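## Task

Make sure plates C15 and C51 each carry a fully seated lid. Each plate has to finish in its original nest, lying flat within the locators, with its A1 well at the nest corner labelled A1. Anything that stays in place only because the robot is holding it is not counted. Finish by releasing and pulling the gripper away.

## Robot and tools

Robot: a single four-axis SCARA-style plate mover with one level two-finger gripper. Its joints are a vertical lift (0 to 0.55 m), shoulder (-2 to 2 rad), elbow (-2.8 to 2.8 rad) and wrist yaw (-12.566 to 12.566 rad). The gripper can turn about vertical but never tilts. The controlled point, end_effector_position, lies midway between the two rubber pads, roughly 2 to 3 cm behind the fingertips. The fingers point along the gripper's +x and close along its y. Plates are told apart only by their ID labels; well A1 sits at the plate's clipped corner.

Scene frame: origin on the table surface right under the arm base, +z up, +y to the left when facing along +x. Results report the hand position in metres and its orientation as a wxyz quaternion in this frame; the printed position may be slightly wrong, more so when the arm reaches far.

execute_actions takes "actions", a list holding zero or one item, and optional "pictures" (bool, images included by default). An empty list only reports the state. An item {"rows": [...], "steps": n} runs up to 15 control steps of 1/30 s (15 if steps omitted); each row is used for one step and the final row repeats to fill the count. An item {"steps": n} with no rows is a wait of up to 300 steps, counted from the previous result, so your thinking time eats into it. A rejected call sends nothing.

A row is five numbers, each in [-1, 1]: dx, dy, dz, rz, opening. The first four are an offset, in the gripper's own axes, from the gripper pose shown in the most recent result that contained it (before any such result in the scene, or for the second and later calls in one reply, from the pose at the start of the action). Every row in an action refers to that same base pose, not to the row before. Scale: 1.0 equals 0.6 m for dx, dy, dz and 180 degrees for rz; rz turns from +x toward +y. Opening is absolute, not an offset: +1 fully open (0.140 m), -1 closed (0.066 m gap remains). Closing fully takes at least about 0.6 s. All-zero offsets are not a pause; they pull the hand back to the base pose.

move: "target" is one such five-number row (same offset rules and base pose), "speed" is the path's top speed in m/s, 0.002 to 0.5, default 0.25 (rotation capped at twice that in rad/s). The hand follows a straight path lasting 0.5 to 10 s; longer paths stop after 10 s before the target. It takes the shorter way round when turning. It does not slow for obstacles, may lag or drift off the path and may exceed speed, particularly near full arm extension. The opening is sent when the move begins. It ends when the path is over and hand and fingers are still, or 5 s after the path if not. Its result adds a move: line: done (stopped near target), or off_target, moving, held, fault, etc., plus distance to target and any limits. limits=paced: the sent pose was clipped. limits=held: a safety check blocked some steps; after release the arm can jump faster than speed. Ending held: the final step was blocked.

wait: "seconds" 0 to 10; nothing new is sent meanwhile. zoom_image: "camera" is cam_low or cam_wrist, "region" is [x0, y0, x1, y1] pixels from the top-left, at most 504 by 504, giving a sharper crop of that camera's latest image. finished_scene: "scene" is the number of the scene being closed; it is final and reports whether the goal was met.

Motion limits: each step the commanded pose is clipped to within 70 mm and 16 degrees of the measured pose, then damped inverse kinematics drives the joints. After an action, the arm only continues to the last clipped pose, so long moves may need several calls; read the pose in the result before commanding the rest. A Hand target line shows where the controller is heading. The simulation keeps running while you think; fingers still in motion keep moving.

Result lines: Joint positions gives lift, shoulder, elbow, wrist yaw, then pad gap in metres. grip_measured is finger opening on the command scale (readings may be off by about 1 mm for the whole scene). "pose unreachable" means the clearance check altered or blocked a command; HELD flags steps where your row was partly or wholly withheld. MOTOR HOT appears from 85 C; OVER-TEMPERATURE FAULT means brakes applied until cooled.

Gripping: to hold something, command an opening about 0.04 below grip_measured; smaller margins hold more gently. Pads push up to about 18 N; fast closes squeeze harder and can bounce open.

Avoid: keeping the elbow within 0.4 rad of zero (the arm can fold and fault); fast moves into contact and targets set far beyond a contact point, which push hard; joint loads reaching lift 55.8 N, shoulder 8.37 N m, elbow 4.18 N m, wrist yaw 1.39 N m (a held object's weight counts), which halts the arm for 10 s and drops the rest of the call; holding loads for long, which heats motors; dropping, slipping or slamming lids; knocking anything off the table. Offsets come from the measured pose, so repeating a small push against a rigid object does not press further, but against something yielding it does. Occasional outside tugs on held parts or pushes on loose items may occur. At the end, open, release and lift clear.

Cameras: cam_low (fixed) and cam_wrist (on the hand), both 896x504, with calibration given before the first action.

Each tool is called as name(argument=value, ...), one argument or row to a line, values as JSON.

## Session

execute_actions(
  actions=[],
)

Scene clock: 0.00 s of 12600.00 s.
end_effector_position=(+0.4693, -0.3242, +0.3962) grip_measured=+1.00 end_effector_quat_wxyz=(+0.903, +0.000, +0.000, +0.430)
Joint positions: [ 0.391 -0.76   2.343 -0.695  0.14 ]
Hand target: +0.469, -0.324, +0.396; +0.903, +0.000, +0.000, +0.430
camera_calibration (this result's frames):
cam_wrist: T_world_to_cam=[[0.776941, -0.629573, 0.000385174, -0.560021], [-0.377079, -0.465834, -0.800506, 0.330967], [0.504157, 0.621801, -0.599324, 0.298156], [0, 0, 0, 1]] pos_world=[0.409587, -0.383793, 0.443849]

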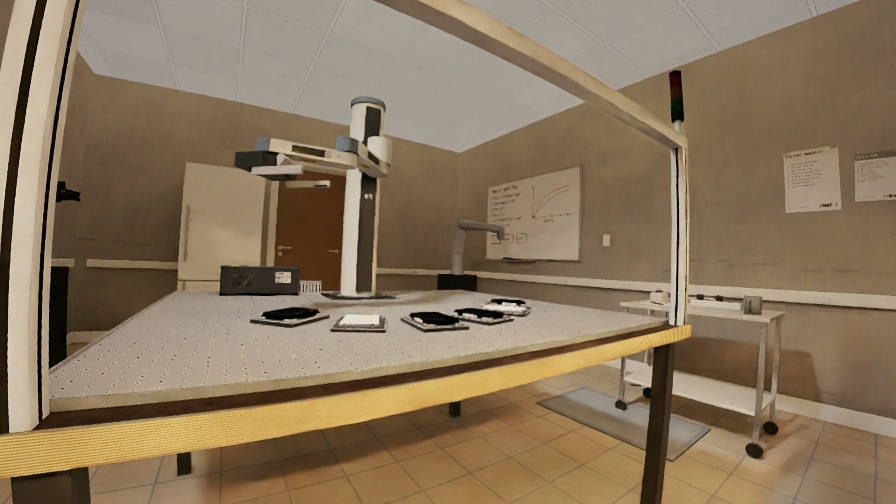

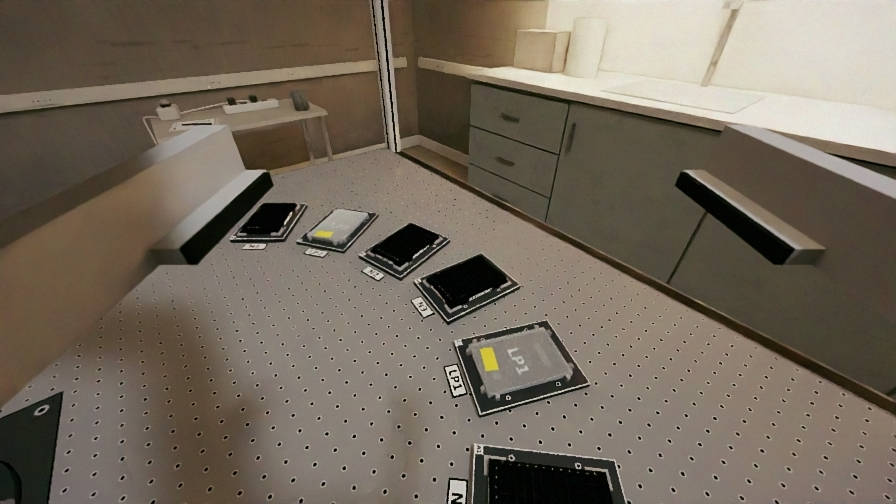

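zoom_image(
  camera="cam_wrist",
  region=[350,215,530,325],
)

move(
  target=[0.3187,-0.0633,-0.559,-0.417,-0.2],
  speed=0.4,
)

Region (350, 215, 530, 325) of cam_wrist's 896x504 image, scaled by 2.800, with more detail than that image has.

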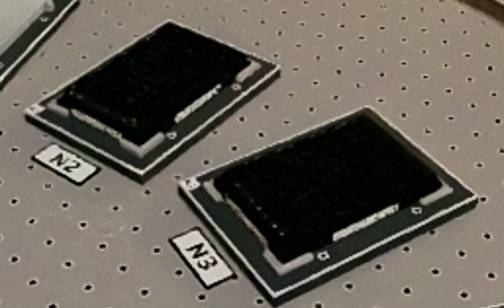

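Scene clock: 6.70 s of 12600.00 s.
end_effector_position=(+0.6193, -0.1995, +0.0608) grip_measured=-0.20 end_effector_quat_wxyz=(+0.978, +0.000, +0.000, -0.209)
Joint positions: [ 0.056  0.335  1.455 -2.211  0.096]
Hand target: +0.619, -0.200, +0.061; +0.978, +0.000, +0.000, -0.209
Off the commanded pose: 0.000 m, 0 deg.
After step 90, 1.63 s passed at rest.
move: done
camera_calibration (this result's frames):
cam_wrist: T_world_to_cam=[[-0.407466, -0.91322, 0.000385174, 0.0790034], [-0.547441, 0.243923, -0.800506, 0.42419], [0.730945, -0.32639, -0.599324, -0.385675], [0, 0, 0, 1]] pos_world=[0.546317, -0.157202, 0.108392]

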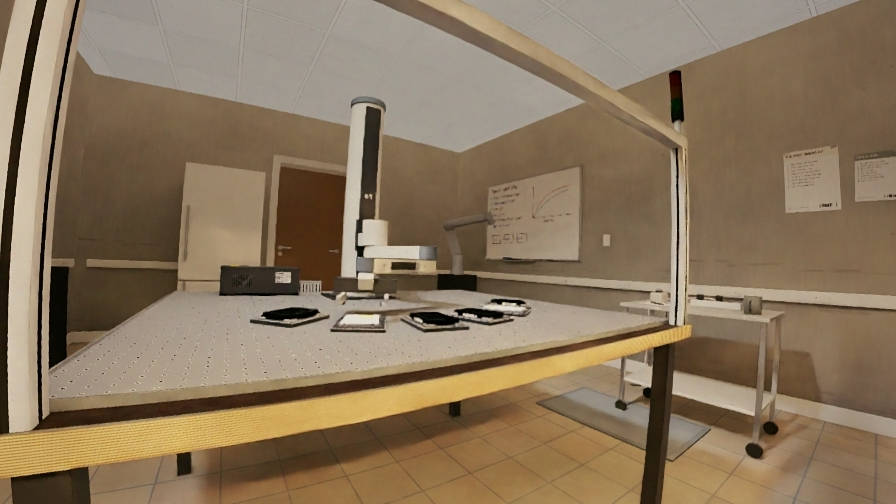

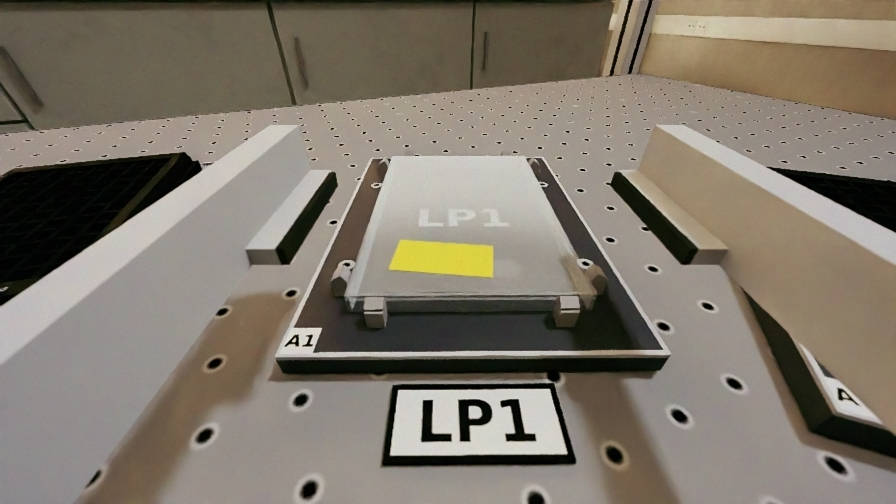

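move(
  target=[0.1,0.0033,-0.025,0.0035,-0.2],
  speed=0.15,
)

move(
  target=[0,0,-0.0295,0,-0.2],
  speed=0.03,
)

Scene clock: 12.13 s of 12600.00 s.
end_effector_position=(+0.6749, -0.2222, +0.0457) grip_measured=-0.20 end_effector_quat_wxyz=(+0.979, +0.000, +0.000, -0.203)
Joint positions: [ 0.041  0.191  1.794 -2.395  0.096]
Hand target: +0.675, -0.222, +0.046; +0.979, +0.000, +0.000, -0.204
Off the commanded pose: 0.000 m, 0 deg.
After step 90, 1.70 s passed at rest.
move: done
camera_calibration (this result's frames):
cam_wrist: T_world_to_cam=[[-0.397247, -0.917711, 0.000385174, 0.0730213], [-0.550129, 0.237797, -0.800506, 0.448574], [0.734542, -0.318211, -0.599324, -0.443335], [0, 0, 0, 1]] pos_world=[0.601429, -0.180731, 0.0933574]

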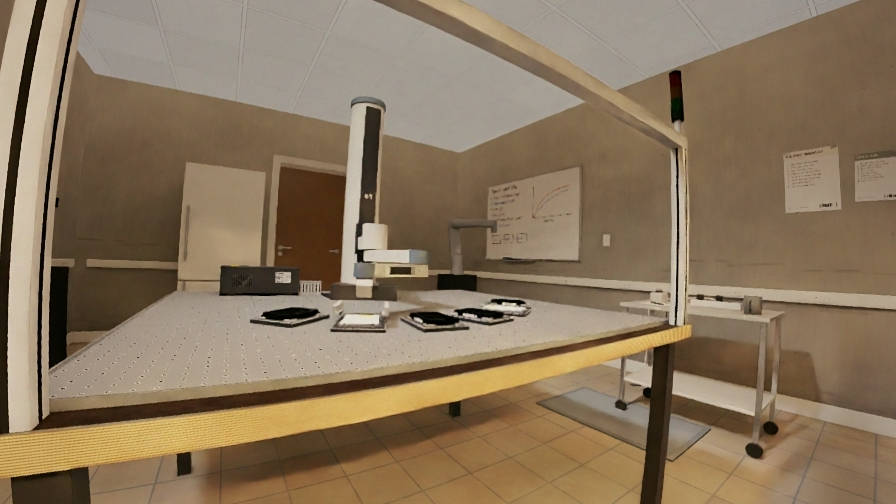

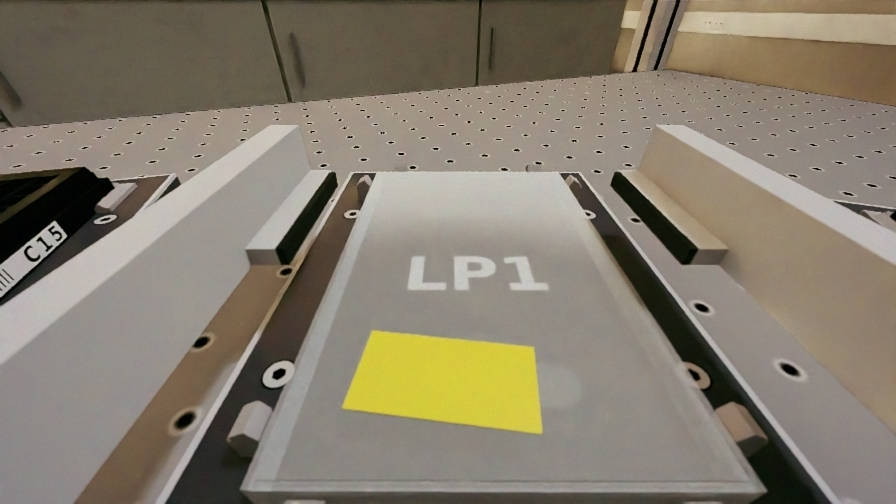

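Scene clock: 12.97 s of 12600.00 s.
end_effector_position=(+0.6749, -0.2222, +0.0280) grip_measured=-0.20 end_effector_quat_wxyz=(+0.979, +0.000, +0.000, -0.203)
Joint positions: [ 0.023  0.191  1.794 -2.395  0.096]
Hand target: +0.675, -0.222, +0.028; +0.979, +0.000, +0.000, -0.203
Off the commanded pose: 0.000 m, 0 deg.
move: done
camera_calibration (this result's frames):
cam_wrist: T_world_to_cam=[[-0.39727, -0.917702, 0.000385174, 0.073035], [-0.550123, 0.237811, -0.800506, 0.434358], [0.734534, -0.318229, -0.599324, -0.453973], [0, 0, 0, 1]] pos_world=[0.601424, -0.180738, 0.0756012]

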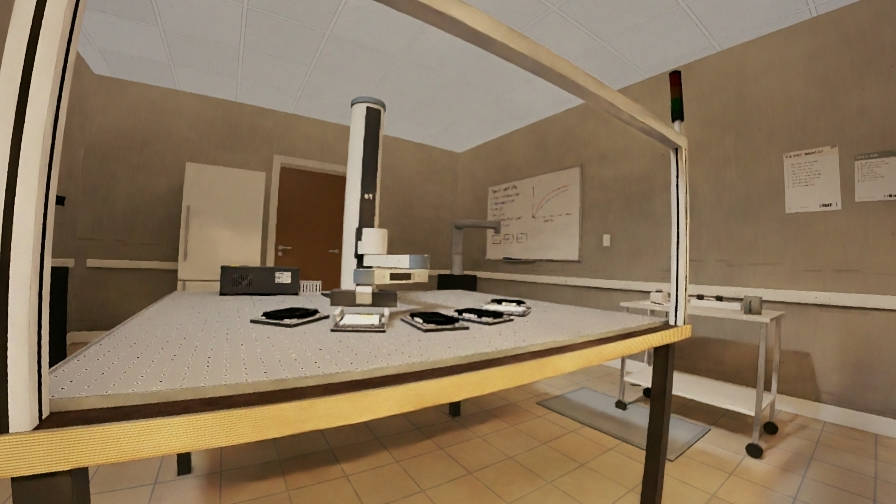

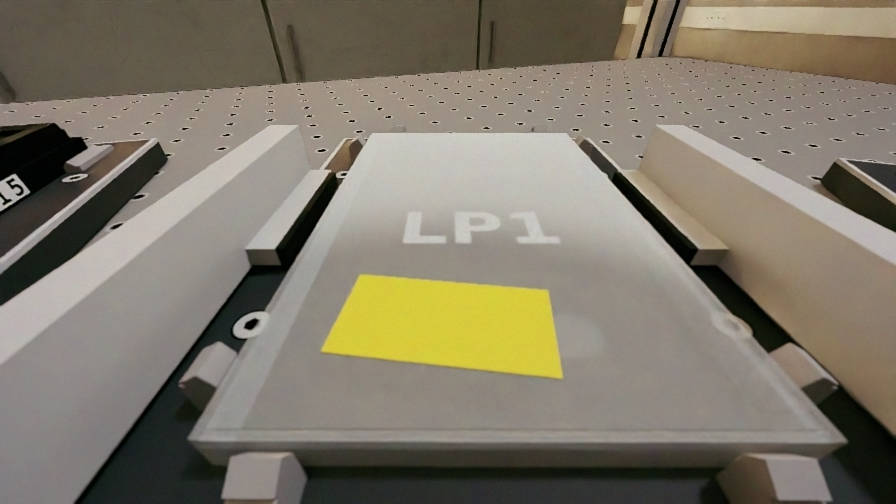

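move(
  target=[0,0,0,0,-0.54],
)

move(
  target=[0,0,0.06,0,-0.54],
  speed=0.06,
)

move(
  target=[-0.047,0.297,0,0.1025,-0.54],
)

Scene clock: 16.20 s of 12600.00 s.
end_effector_position=(+0.6749, -0.2222, +0.0280) grip_measured=-0.47 end_effector_quat_wxyz=(+0.979, +0.000, +0.000, -0.203)
Joint positions: [ 0.023  0.191  1.794 -2.395  0.086]
Hand target: +0.675, -0.222, +0.028; +0.979, +0.000, +0.000, -0.203
Off the commanded pose: 0.000 m, 0 deg.
move: done
camera_calibration (this result's frames):
cam_wrist: T_world_to_cam=[[-0.397274, -0.9177, 0.000385174, 0.0730372], [-0.550123, 0.237813, -0.800506, 0.434359], [0.734533, -0.318232, -0.599324, -0.453973], [0, 0, 0, 1]] pos_world=[0.601424, -0.180738, 0.0756021]

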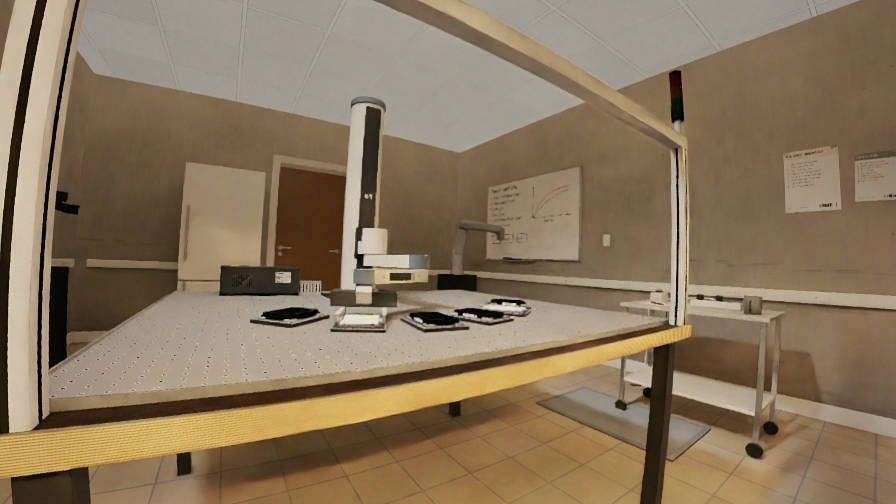

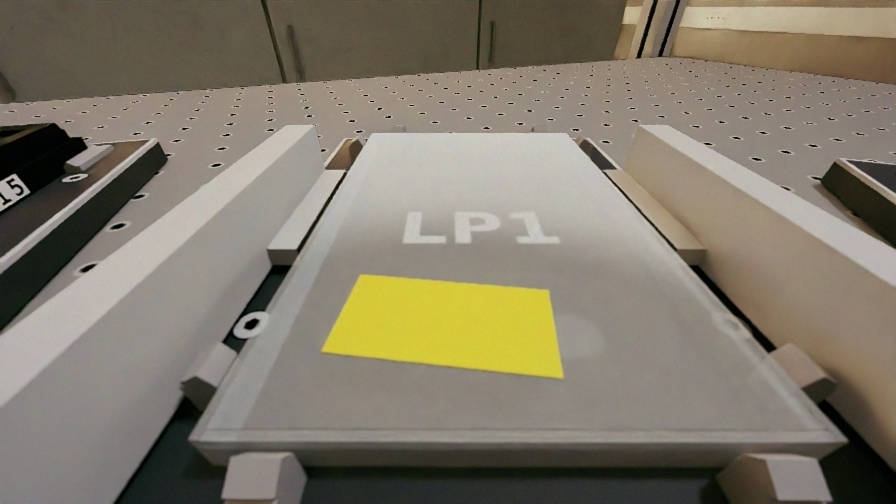

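Scene clock: 17.03 s of 12600.00 s.
end_effector_position=(+0.6749, -0.2222, +0.0640) grip_measured=-0.47 end_effector_quat_wxyz=(+0.979, +0.000, +0.000, -0.203)
Joint positions: [ 0.059  0.191  1.794 -2.395  0.086]
Hand target: +0.675, -0.222, +0.064; +0.979, +0.000, +0.000, -0.203
Off the commanded pose: 0.000 m, 0 deg.
move: done
camera_calibration (this result's frames):
cam_wrist: T_world_to_cam=[[-0.397254, -0.917709, 0.000385174, 0.0730149], [-0.550128, 0.237801, -0.800506, 0.463221], [0.73454, -0.318216, -0.599324, -0.43237], [0, 0, 0, 1]] pos_world=[0.601429, -0.180735, 0.111653]

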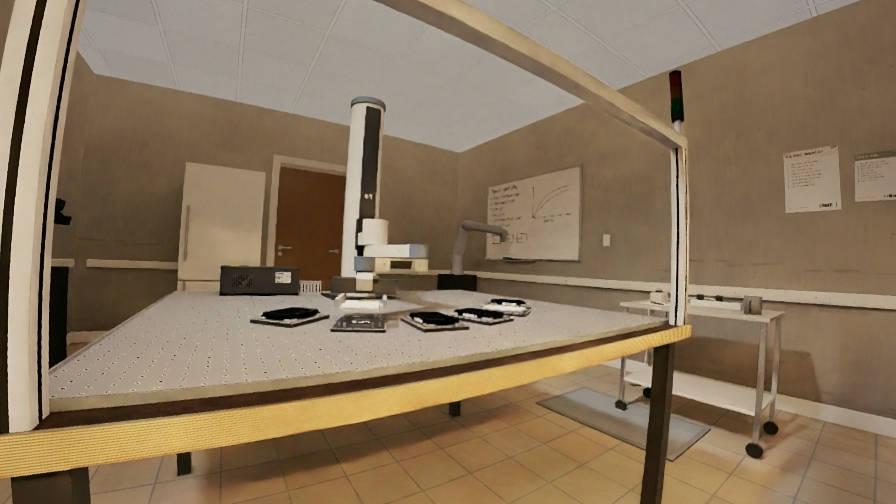

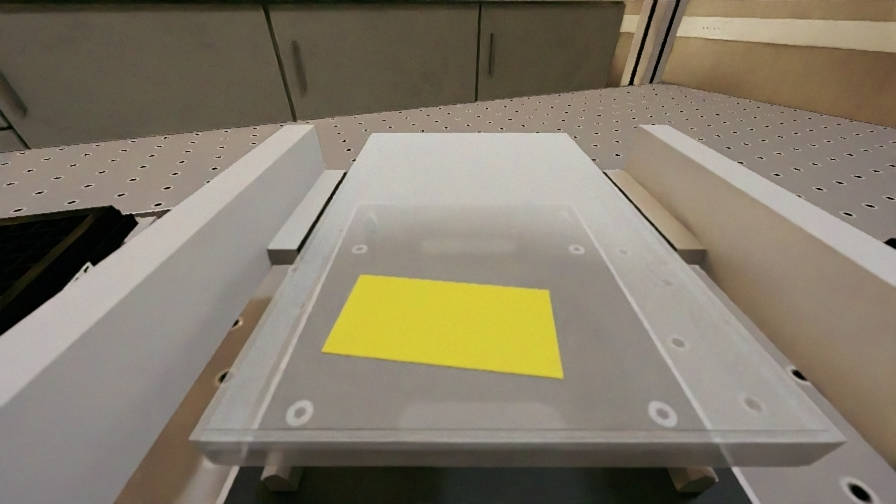

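Scene clock: 18.10 s of 12600.00 s.
end_effector_position=(+0.7200, -0.0473, +0.0640) grip_measured=-0.47 end_effector_quat_wxyz=(+0.999, +0.000, +0.000, -0.044)
Joint positions: [ 0.059  0.526  1.794 -2.407  0.086]
Hand target: +0.720, -0.047, +0.064; +0.999, +0.000, +0.000, -0.044
Off the commanded pose: 0.000 m, 0 deg.
move: done
camera_calibration (this result's frames):
cam_wrist: T_world_to_cam=[[-0.0858199, -0.996311, 0.000385174, 0.0234988], [-0.59714, 0.0511267, -0.800506, 0.471461], [0.797533, -0.0689293, -0.599324, -0.443409], [0, 0, 0, 1]] pos_world=[0.637178, -0.031256, 0.111653]

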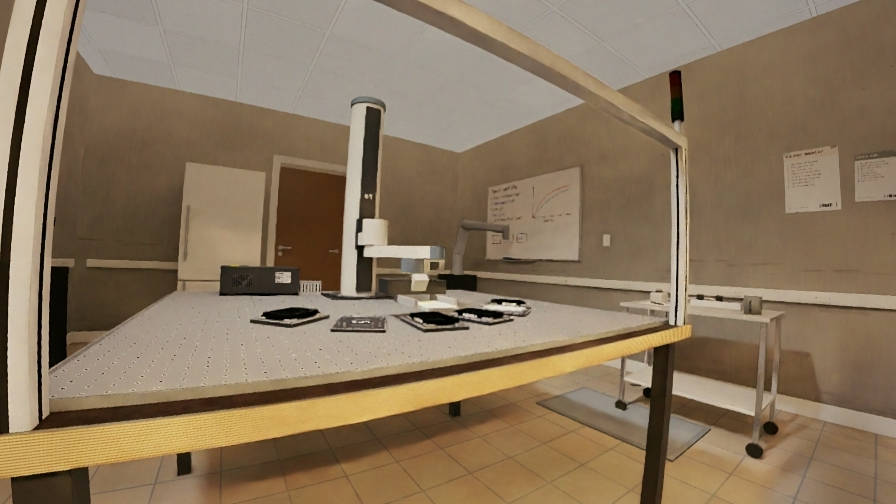

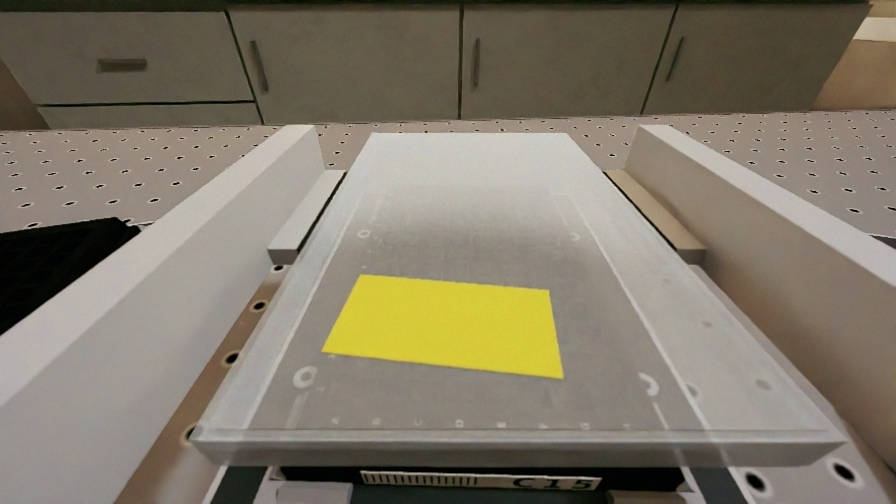

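move(
  target=[0.0163,0.0002,0,-0.0055,-0.54],
  speed=0.05,
)

Scene clock: 21.97 s of 12600.00 s.
end_effector_position=(+0.7298, -0.0479, +0.0640) grip_measured=-0.47 end_effector_quat_wxyz=(+0.999, +0.000, +0.000, -0.052)
Joint positions: [ 0.059  0.505  1.856 -2.465  0.086]
Hand target: +0.730, -0.048, +0.064; +0.999, +0.000, +0.000, -0.052
Off the commanded pose: 0.000 m, 0 deg.
After step 90, 0.17 s passed at rest.
move: done
camera_calibration (this result's frames):
cam_wrist: T_world_to_cam=[[-0.102598, -0.994723, 0.000385174, 0.0360628], [-0.596193, 0.0611826, -0.800506, 0.477113], [0.796258, -0.0823597, -0.599324, -0.450949], [0, 0, 0, 1]] pos_world=[0.647223, -0.0304585, 0.111653]

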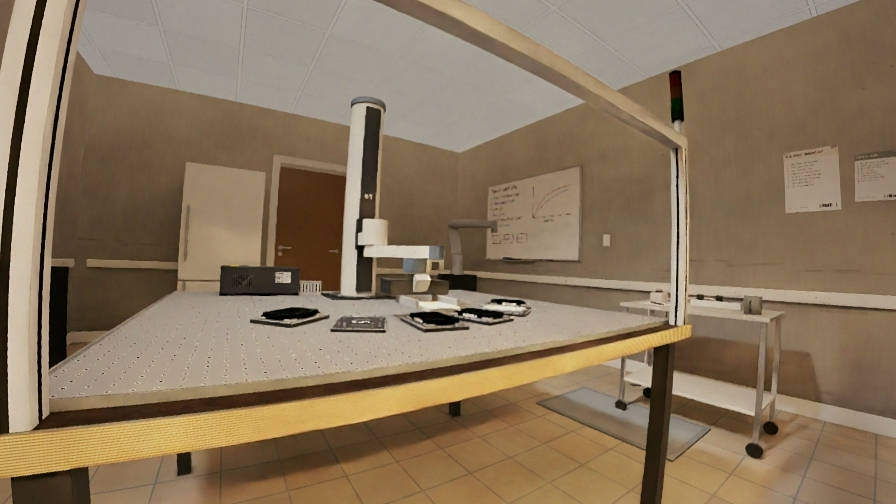

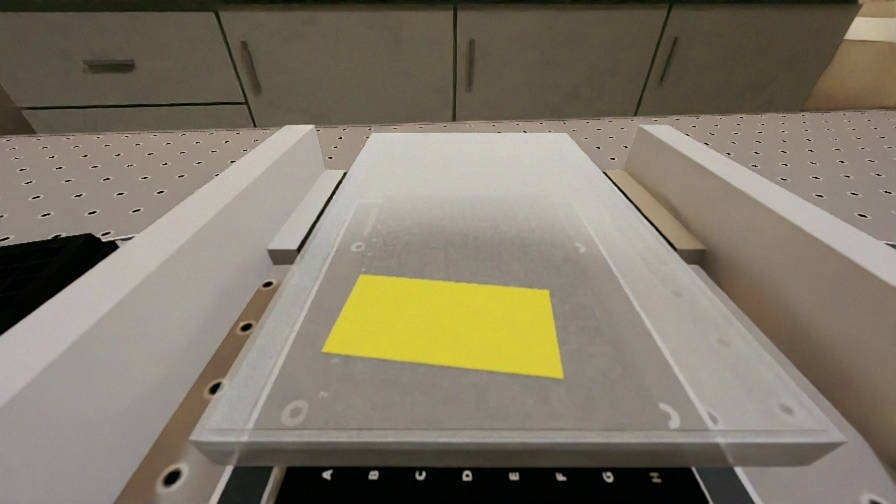

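move(
  target=[-0.0017,0,-0.026,0,-0.54],
  speed=0.03,
)

move(
  target=[0,0,-0.012,0,-0.54],
  speed=0.006,
)

Scene clock: 26.13 s of 12600.00 s.
end_effector_position=(+0.7288, -0.0479, +0.0484) grip_measured=-0.47 end_effector_quat_wxyz=(+0.999, +0.000, +0.000, -0.052)
Joint positions: [ 0.043  0.508  1.849 -2.462  0.086]
Hand target: +0.729, -0.048, +0.048; +0.999, +0.000, +0.000, -0.052
Off the commanded pose: 0.000 m, 0 deg.
After step 90, 0.40 s passed at rest.
move: done
camera_calibration (this result's frames):
cam_wrist: T_world_to_cam=[[-0.102915, -0.99469, 0.000385174, 0.0361988], [-0.596174, 0.061373, -0.800506, 0.46397], [0.796232, -0.0826141, -0.599324, -0.459527], [0, 0, 0, 1]] pos_world=[0.646222, -0.0304321, 0.0959909]

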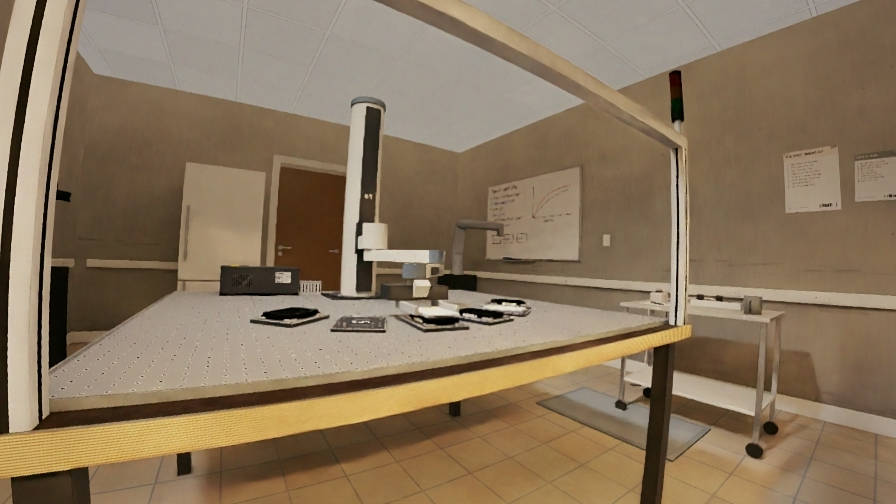

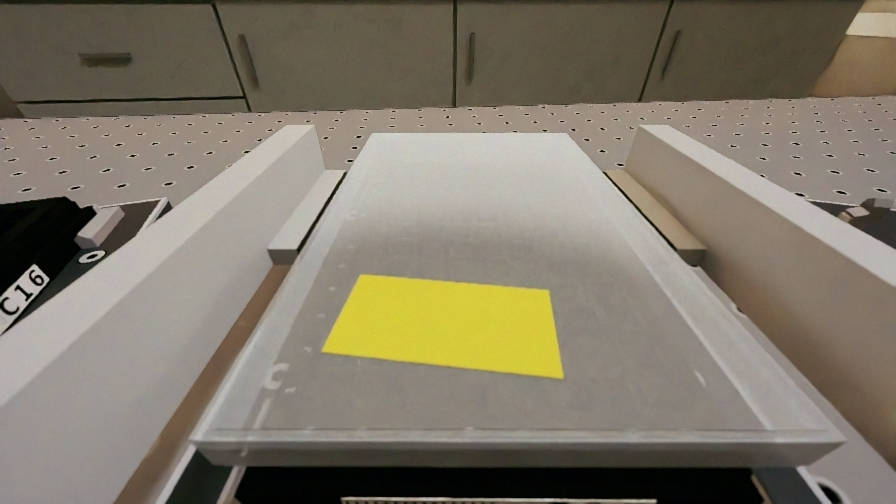

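Scene clock: 27.57 s of 12600.00 s.
end_effector_position=(+0.7288, -0.0479, +0.0412) grip_measured=-0.47 end_effector_quat_wxyz=(+0.999, +0.000, +0.000, -0.052)
Joint positions: [ 0.036  0.508  1.849 -2.462  0.086]
Hand target: +0.729, -0.048, +0.041; +0.999, +0.000, +0.000, -0.052
Off the commanded pose: 0.000 m, 0 deg.
move: done
camera_calibration (this result's frames):
cam_wrist: T_world_to_cam=[[-0.102903, -0.994691, 0.000385174, 0.0361901], [-0.596174, 0.0613655, -0.800506, 0.458225], [0.796233, -0.0826041, -0.599324, -0.463831], [0, 0, 0, 1]] pos_world=[0.646224, -0.0304356, 0.0888129]

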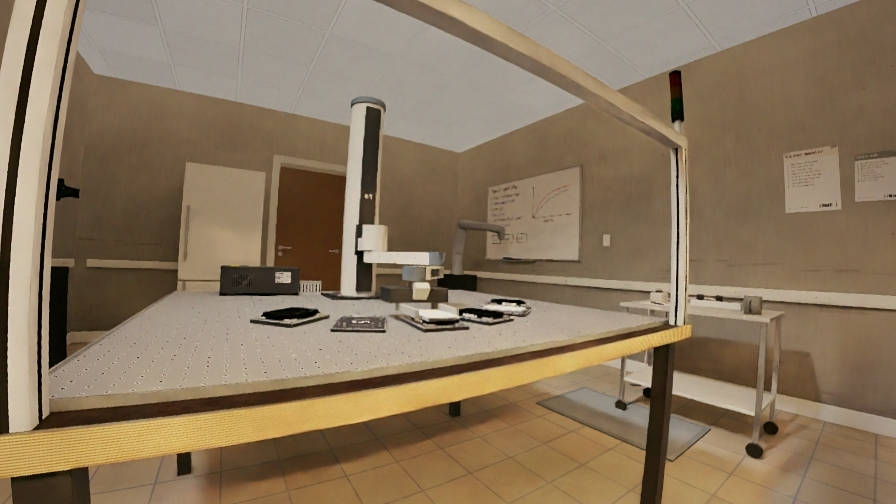

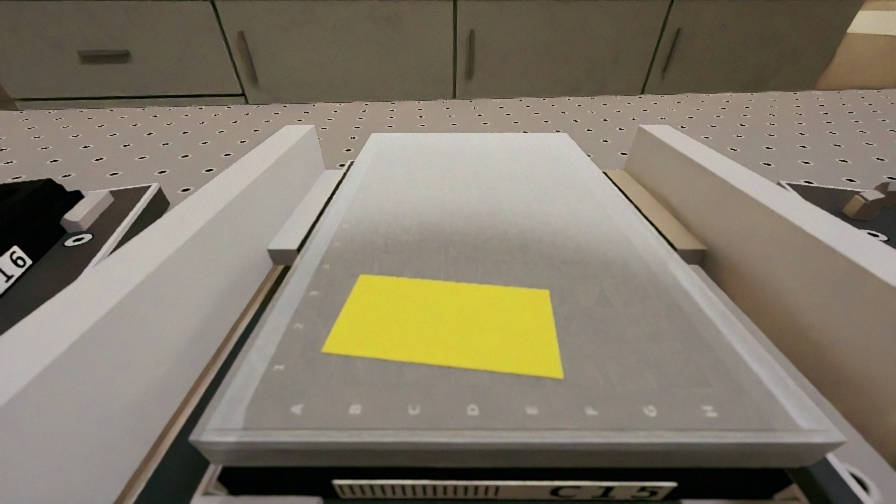

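move(
  target=[0,0,-0.0035,0,-0.54],
  speed=0.005,
)

Scene clock: 29.43 s of 12600.00 s.
end_effector_position=(+0.7288, -0.0479, +0.0391) grip_measured=-0.47 end_effector_quat_wxyz=(+0.999, +0.000, +0.000, -0.052)
Joint positions: [ 0.034  0.508  1.849 -2.462  0.086]
Hand target: +0.729, -0.048, +0.039; +0.999, +0.000, +0.000, -0.052
Off the commanded pose: 0.000 m, 0 deg.
move: done
camera_calibration (this result's frames):
cam_wrist: T_world_to_cam=[[-0.102897, -0.994692, 0.000385174, 0.0361884], [-0.596175, 0.0613619, -0.800506, 0.456568], [0.796233, -0.0825993, -0.599324, -0.465073], [0, 0, 0, 1]] pos_world=[0.646225, -0.0304343, 0.086742]

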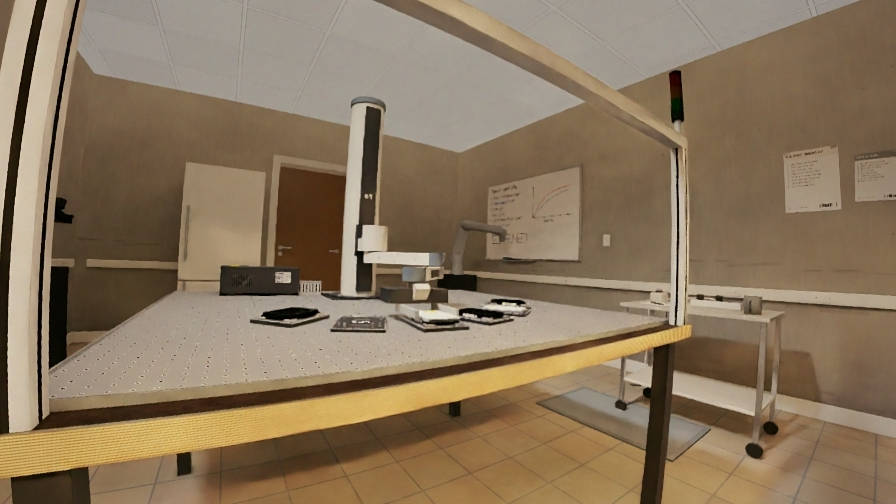

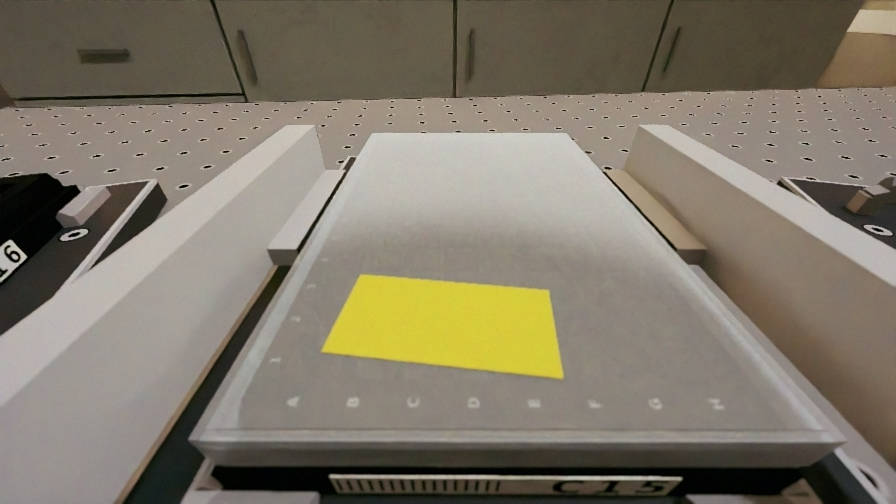

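move(
  target=[0,0,-0.0015,0,-0.54],
  speed=0.005,
)

move(
  target=[0,0,0,0,-0.2],
)

move(
  target=[0,0,0.0428,0,-0.2],
  speed=0.1,
)

move(
  target=[-0.2135,0.56,0,0.2165,-0.2],
  speed=0.4,
)

Scene clock: 34.77 s of 12600.00 s.
end_effector_position=(+0.7288, -0.0479, +0.0385) grip_measured=-0.47 end_effector_quat_wxyz=(+0.999, +0.000, +0.000, -0.052)
Joint positions: [ 0.034  0.508  1.849 -2.462  0.086]
Hand target: +0.729, -0.048, +0.038; +0.999, +0.000, +0.000, -0.052
Off the commanded pose: 0.000 m, 0 deg.
After step 90, 1.63 s passed at rest.
move: done
camera_calibration (this result's frames):
cam_wrist: T_world_to_cam=[[-0.102873, -0.994694, 0.000385174, 0.0361735], [-0.596176, 0.0613477, -0.800506, 0.456093], [0.796235, -0.0825803, -0.599324, -0.465429], [0, 0, 0, 1]] pos_world=[0.646224, -0.030434, 0.0861488]

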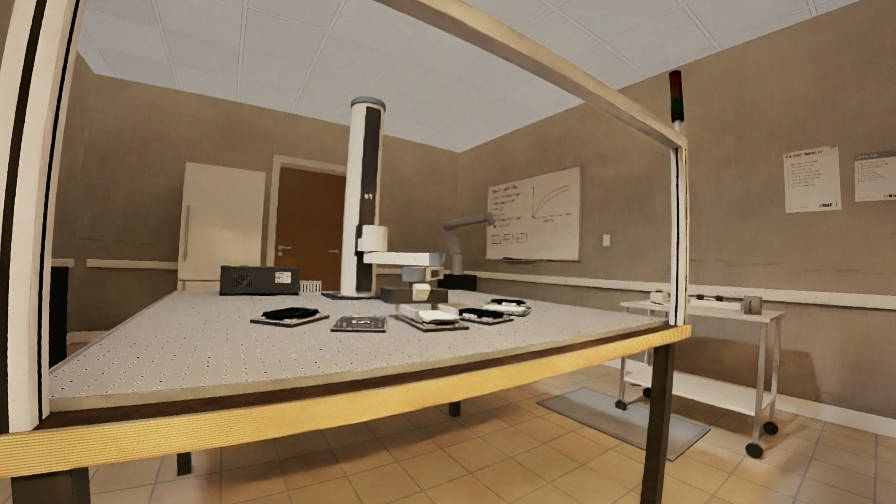

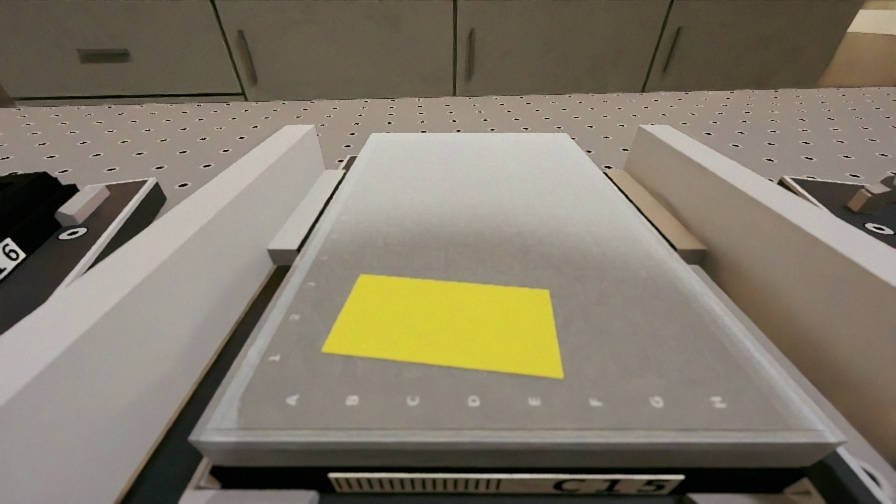

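Scene clock: 35.27 s of 12600.00 s.
end_effector_position=(+0.7288, -0.0479, +0.0386) grip_measured=-0.20 end_effector_quat_wxyz=(+0.999, +0.000, +0.000, -0.052)
Joint positions: [ 0.034  0.508  1.849 -2.462  0.096]
Hand target: +0.729, -0.048, +0.039; +0.999, +0.000, +0.000, -0.052
Off the commanded pose: 0.000 m, 0 deg.
move: done
camera_calibration (this result's frames):
cam_wrist: T_world_to_cam=[[-0.102872, -0.994694, 0.000385174, 0.0361729], [-0.596176, 0.0613472, -0.800506, 0.456138], [0.796236, -0.0825796, -0.599324, -0.465395], [0, 0, 0, 1]] pos_world=[0.646224, -0.0304339, 0.0862044]

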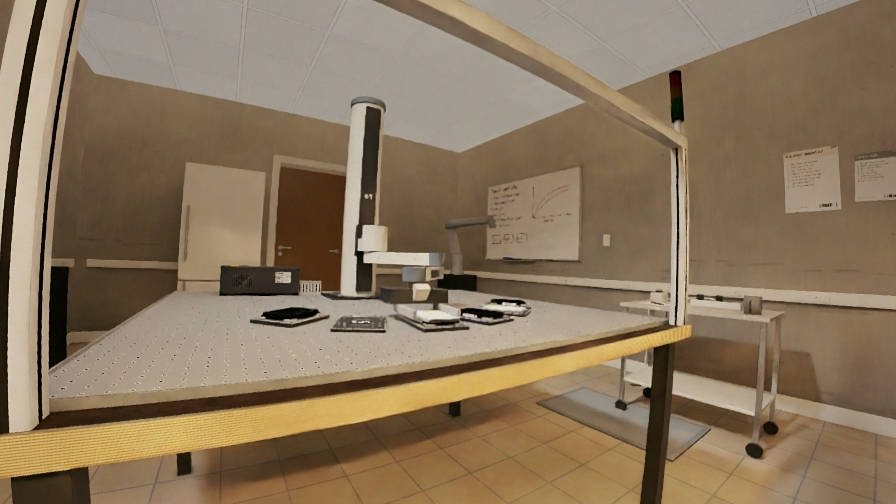

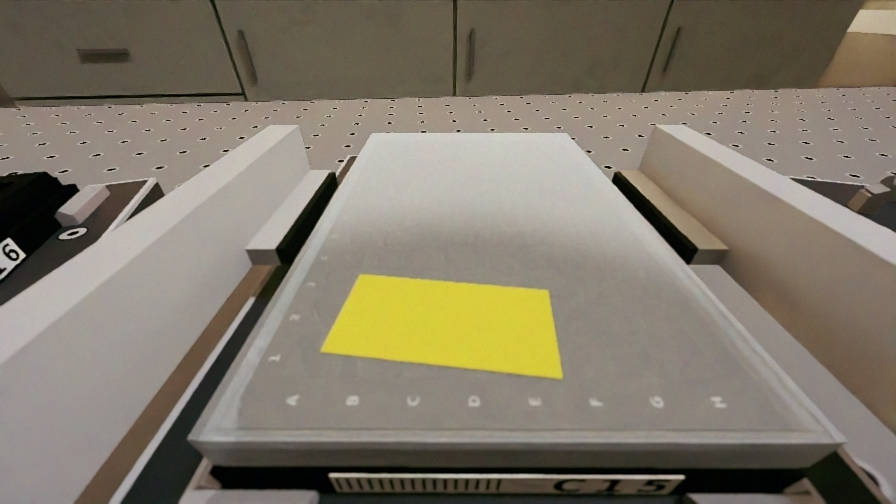

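Scene clock: 35.97 s of 12600.00 s.
end_effector_position=(+0.7288, -0.0479, +0.0643) grip_measured=-0.20 end_effector_quat_wxyz=(+0.999, +0.000, +0.000, -0.052)
Joint positions: [ 0.059  0.508  1.849 -2.462  0.096]
Hand target: +0.729, -0.048, +0.064; +0.999, +0.000, +0.000, -0.052
Off the commanded pose: 0.000 m, 0 deg.
move: done
camera_calibration (this result's frames):
cam_wrist: T_world_to_cam=[[-0.102847, -0.994697, 0.000385174, 0.0361528], [-0.596178, 0.0613323, -0.800506, 0.476742], [0.796238, -0.0825596, -0.599324, -0.449974], [0, 0, 0, 1]] pos_world=[0.646228, -0.0304283, 0.111941]

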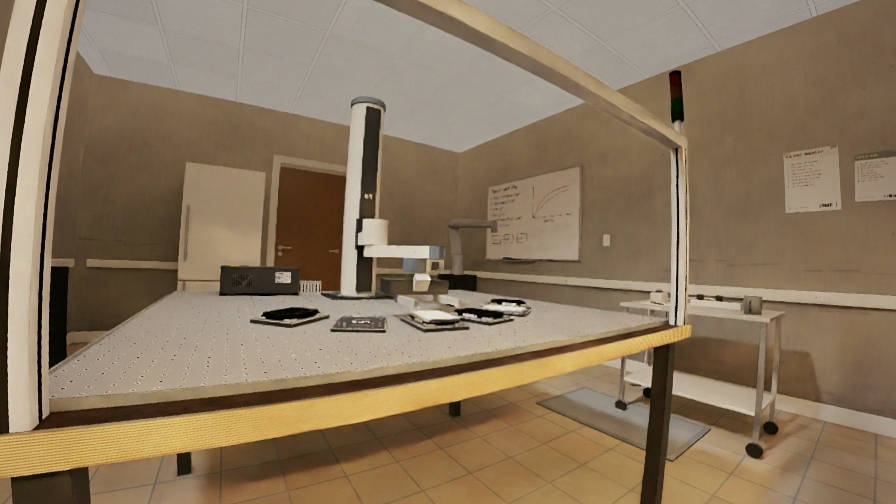

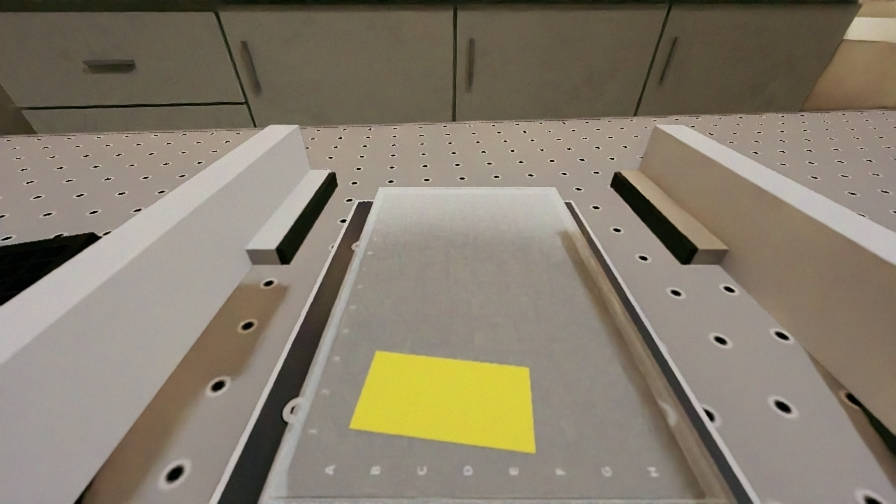

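Scene clock: 37.30 s of 12600.00 s.
end_effector_position=(+0.6361, +0.2998, +0.0643) grip_measured=-0.20 end_effector_quat_wxyz=(+0.959, +0.000, +0.000, +0.284)
Joint positions: [ 0.059  1.181  1.812 -2.417  0.096]
Hand target: +0.636, +0.300, +0.064; +0.959, +0.000, +0.000, +0.284
Off the commanded pose: 0.000 m, 0 deg.
move: done
camera_calibration (this result's frames):
cam_wrist: T_world_to_cam=[[0.546076, -0.837736, 0.000385174, -0.0874015], [-0.501907, -0.327535, -0.800506, 0.456796], [0.670739, 0.436944, -0.599324, -0.423408], [0, 0, 0, 1]] pos_world=[0.560993, 0.261403, 0.111943]

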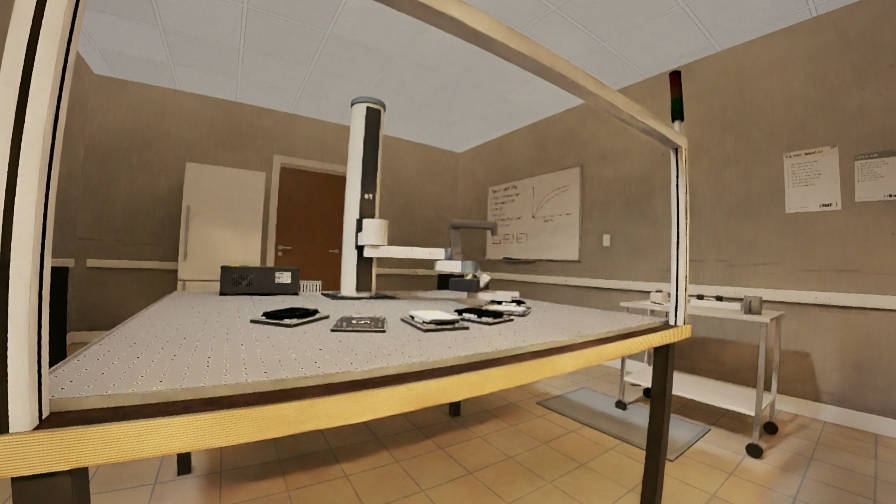

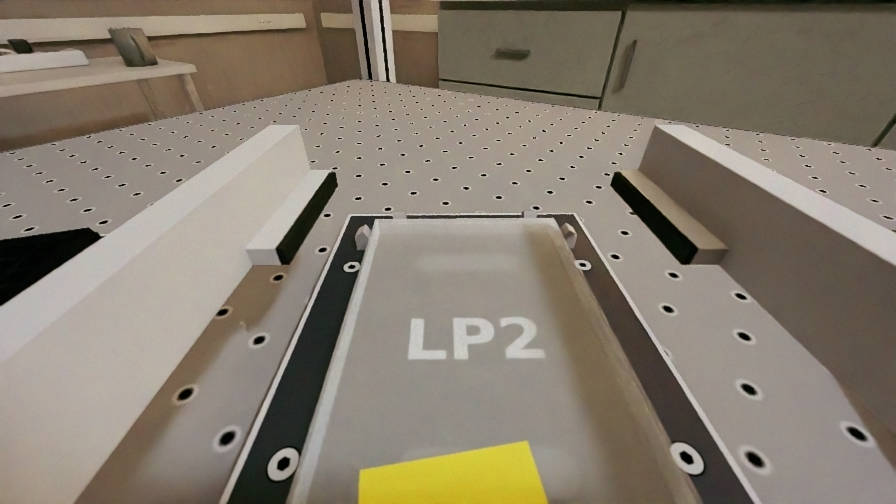

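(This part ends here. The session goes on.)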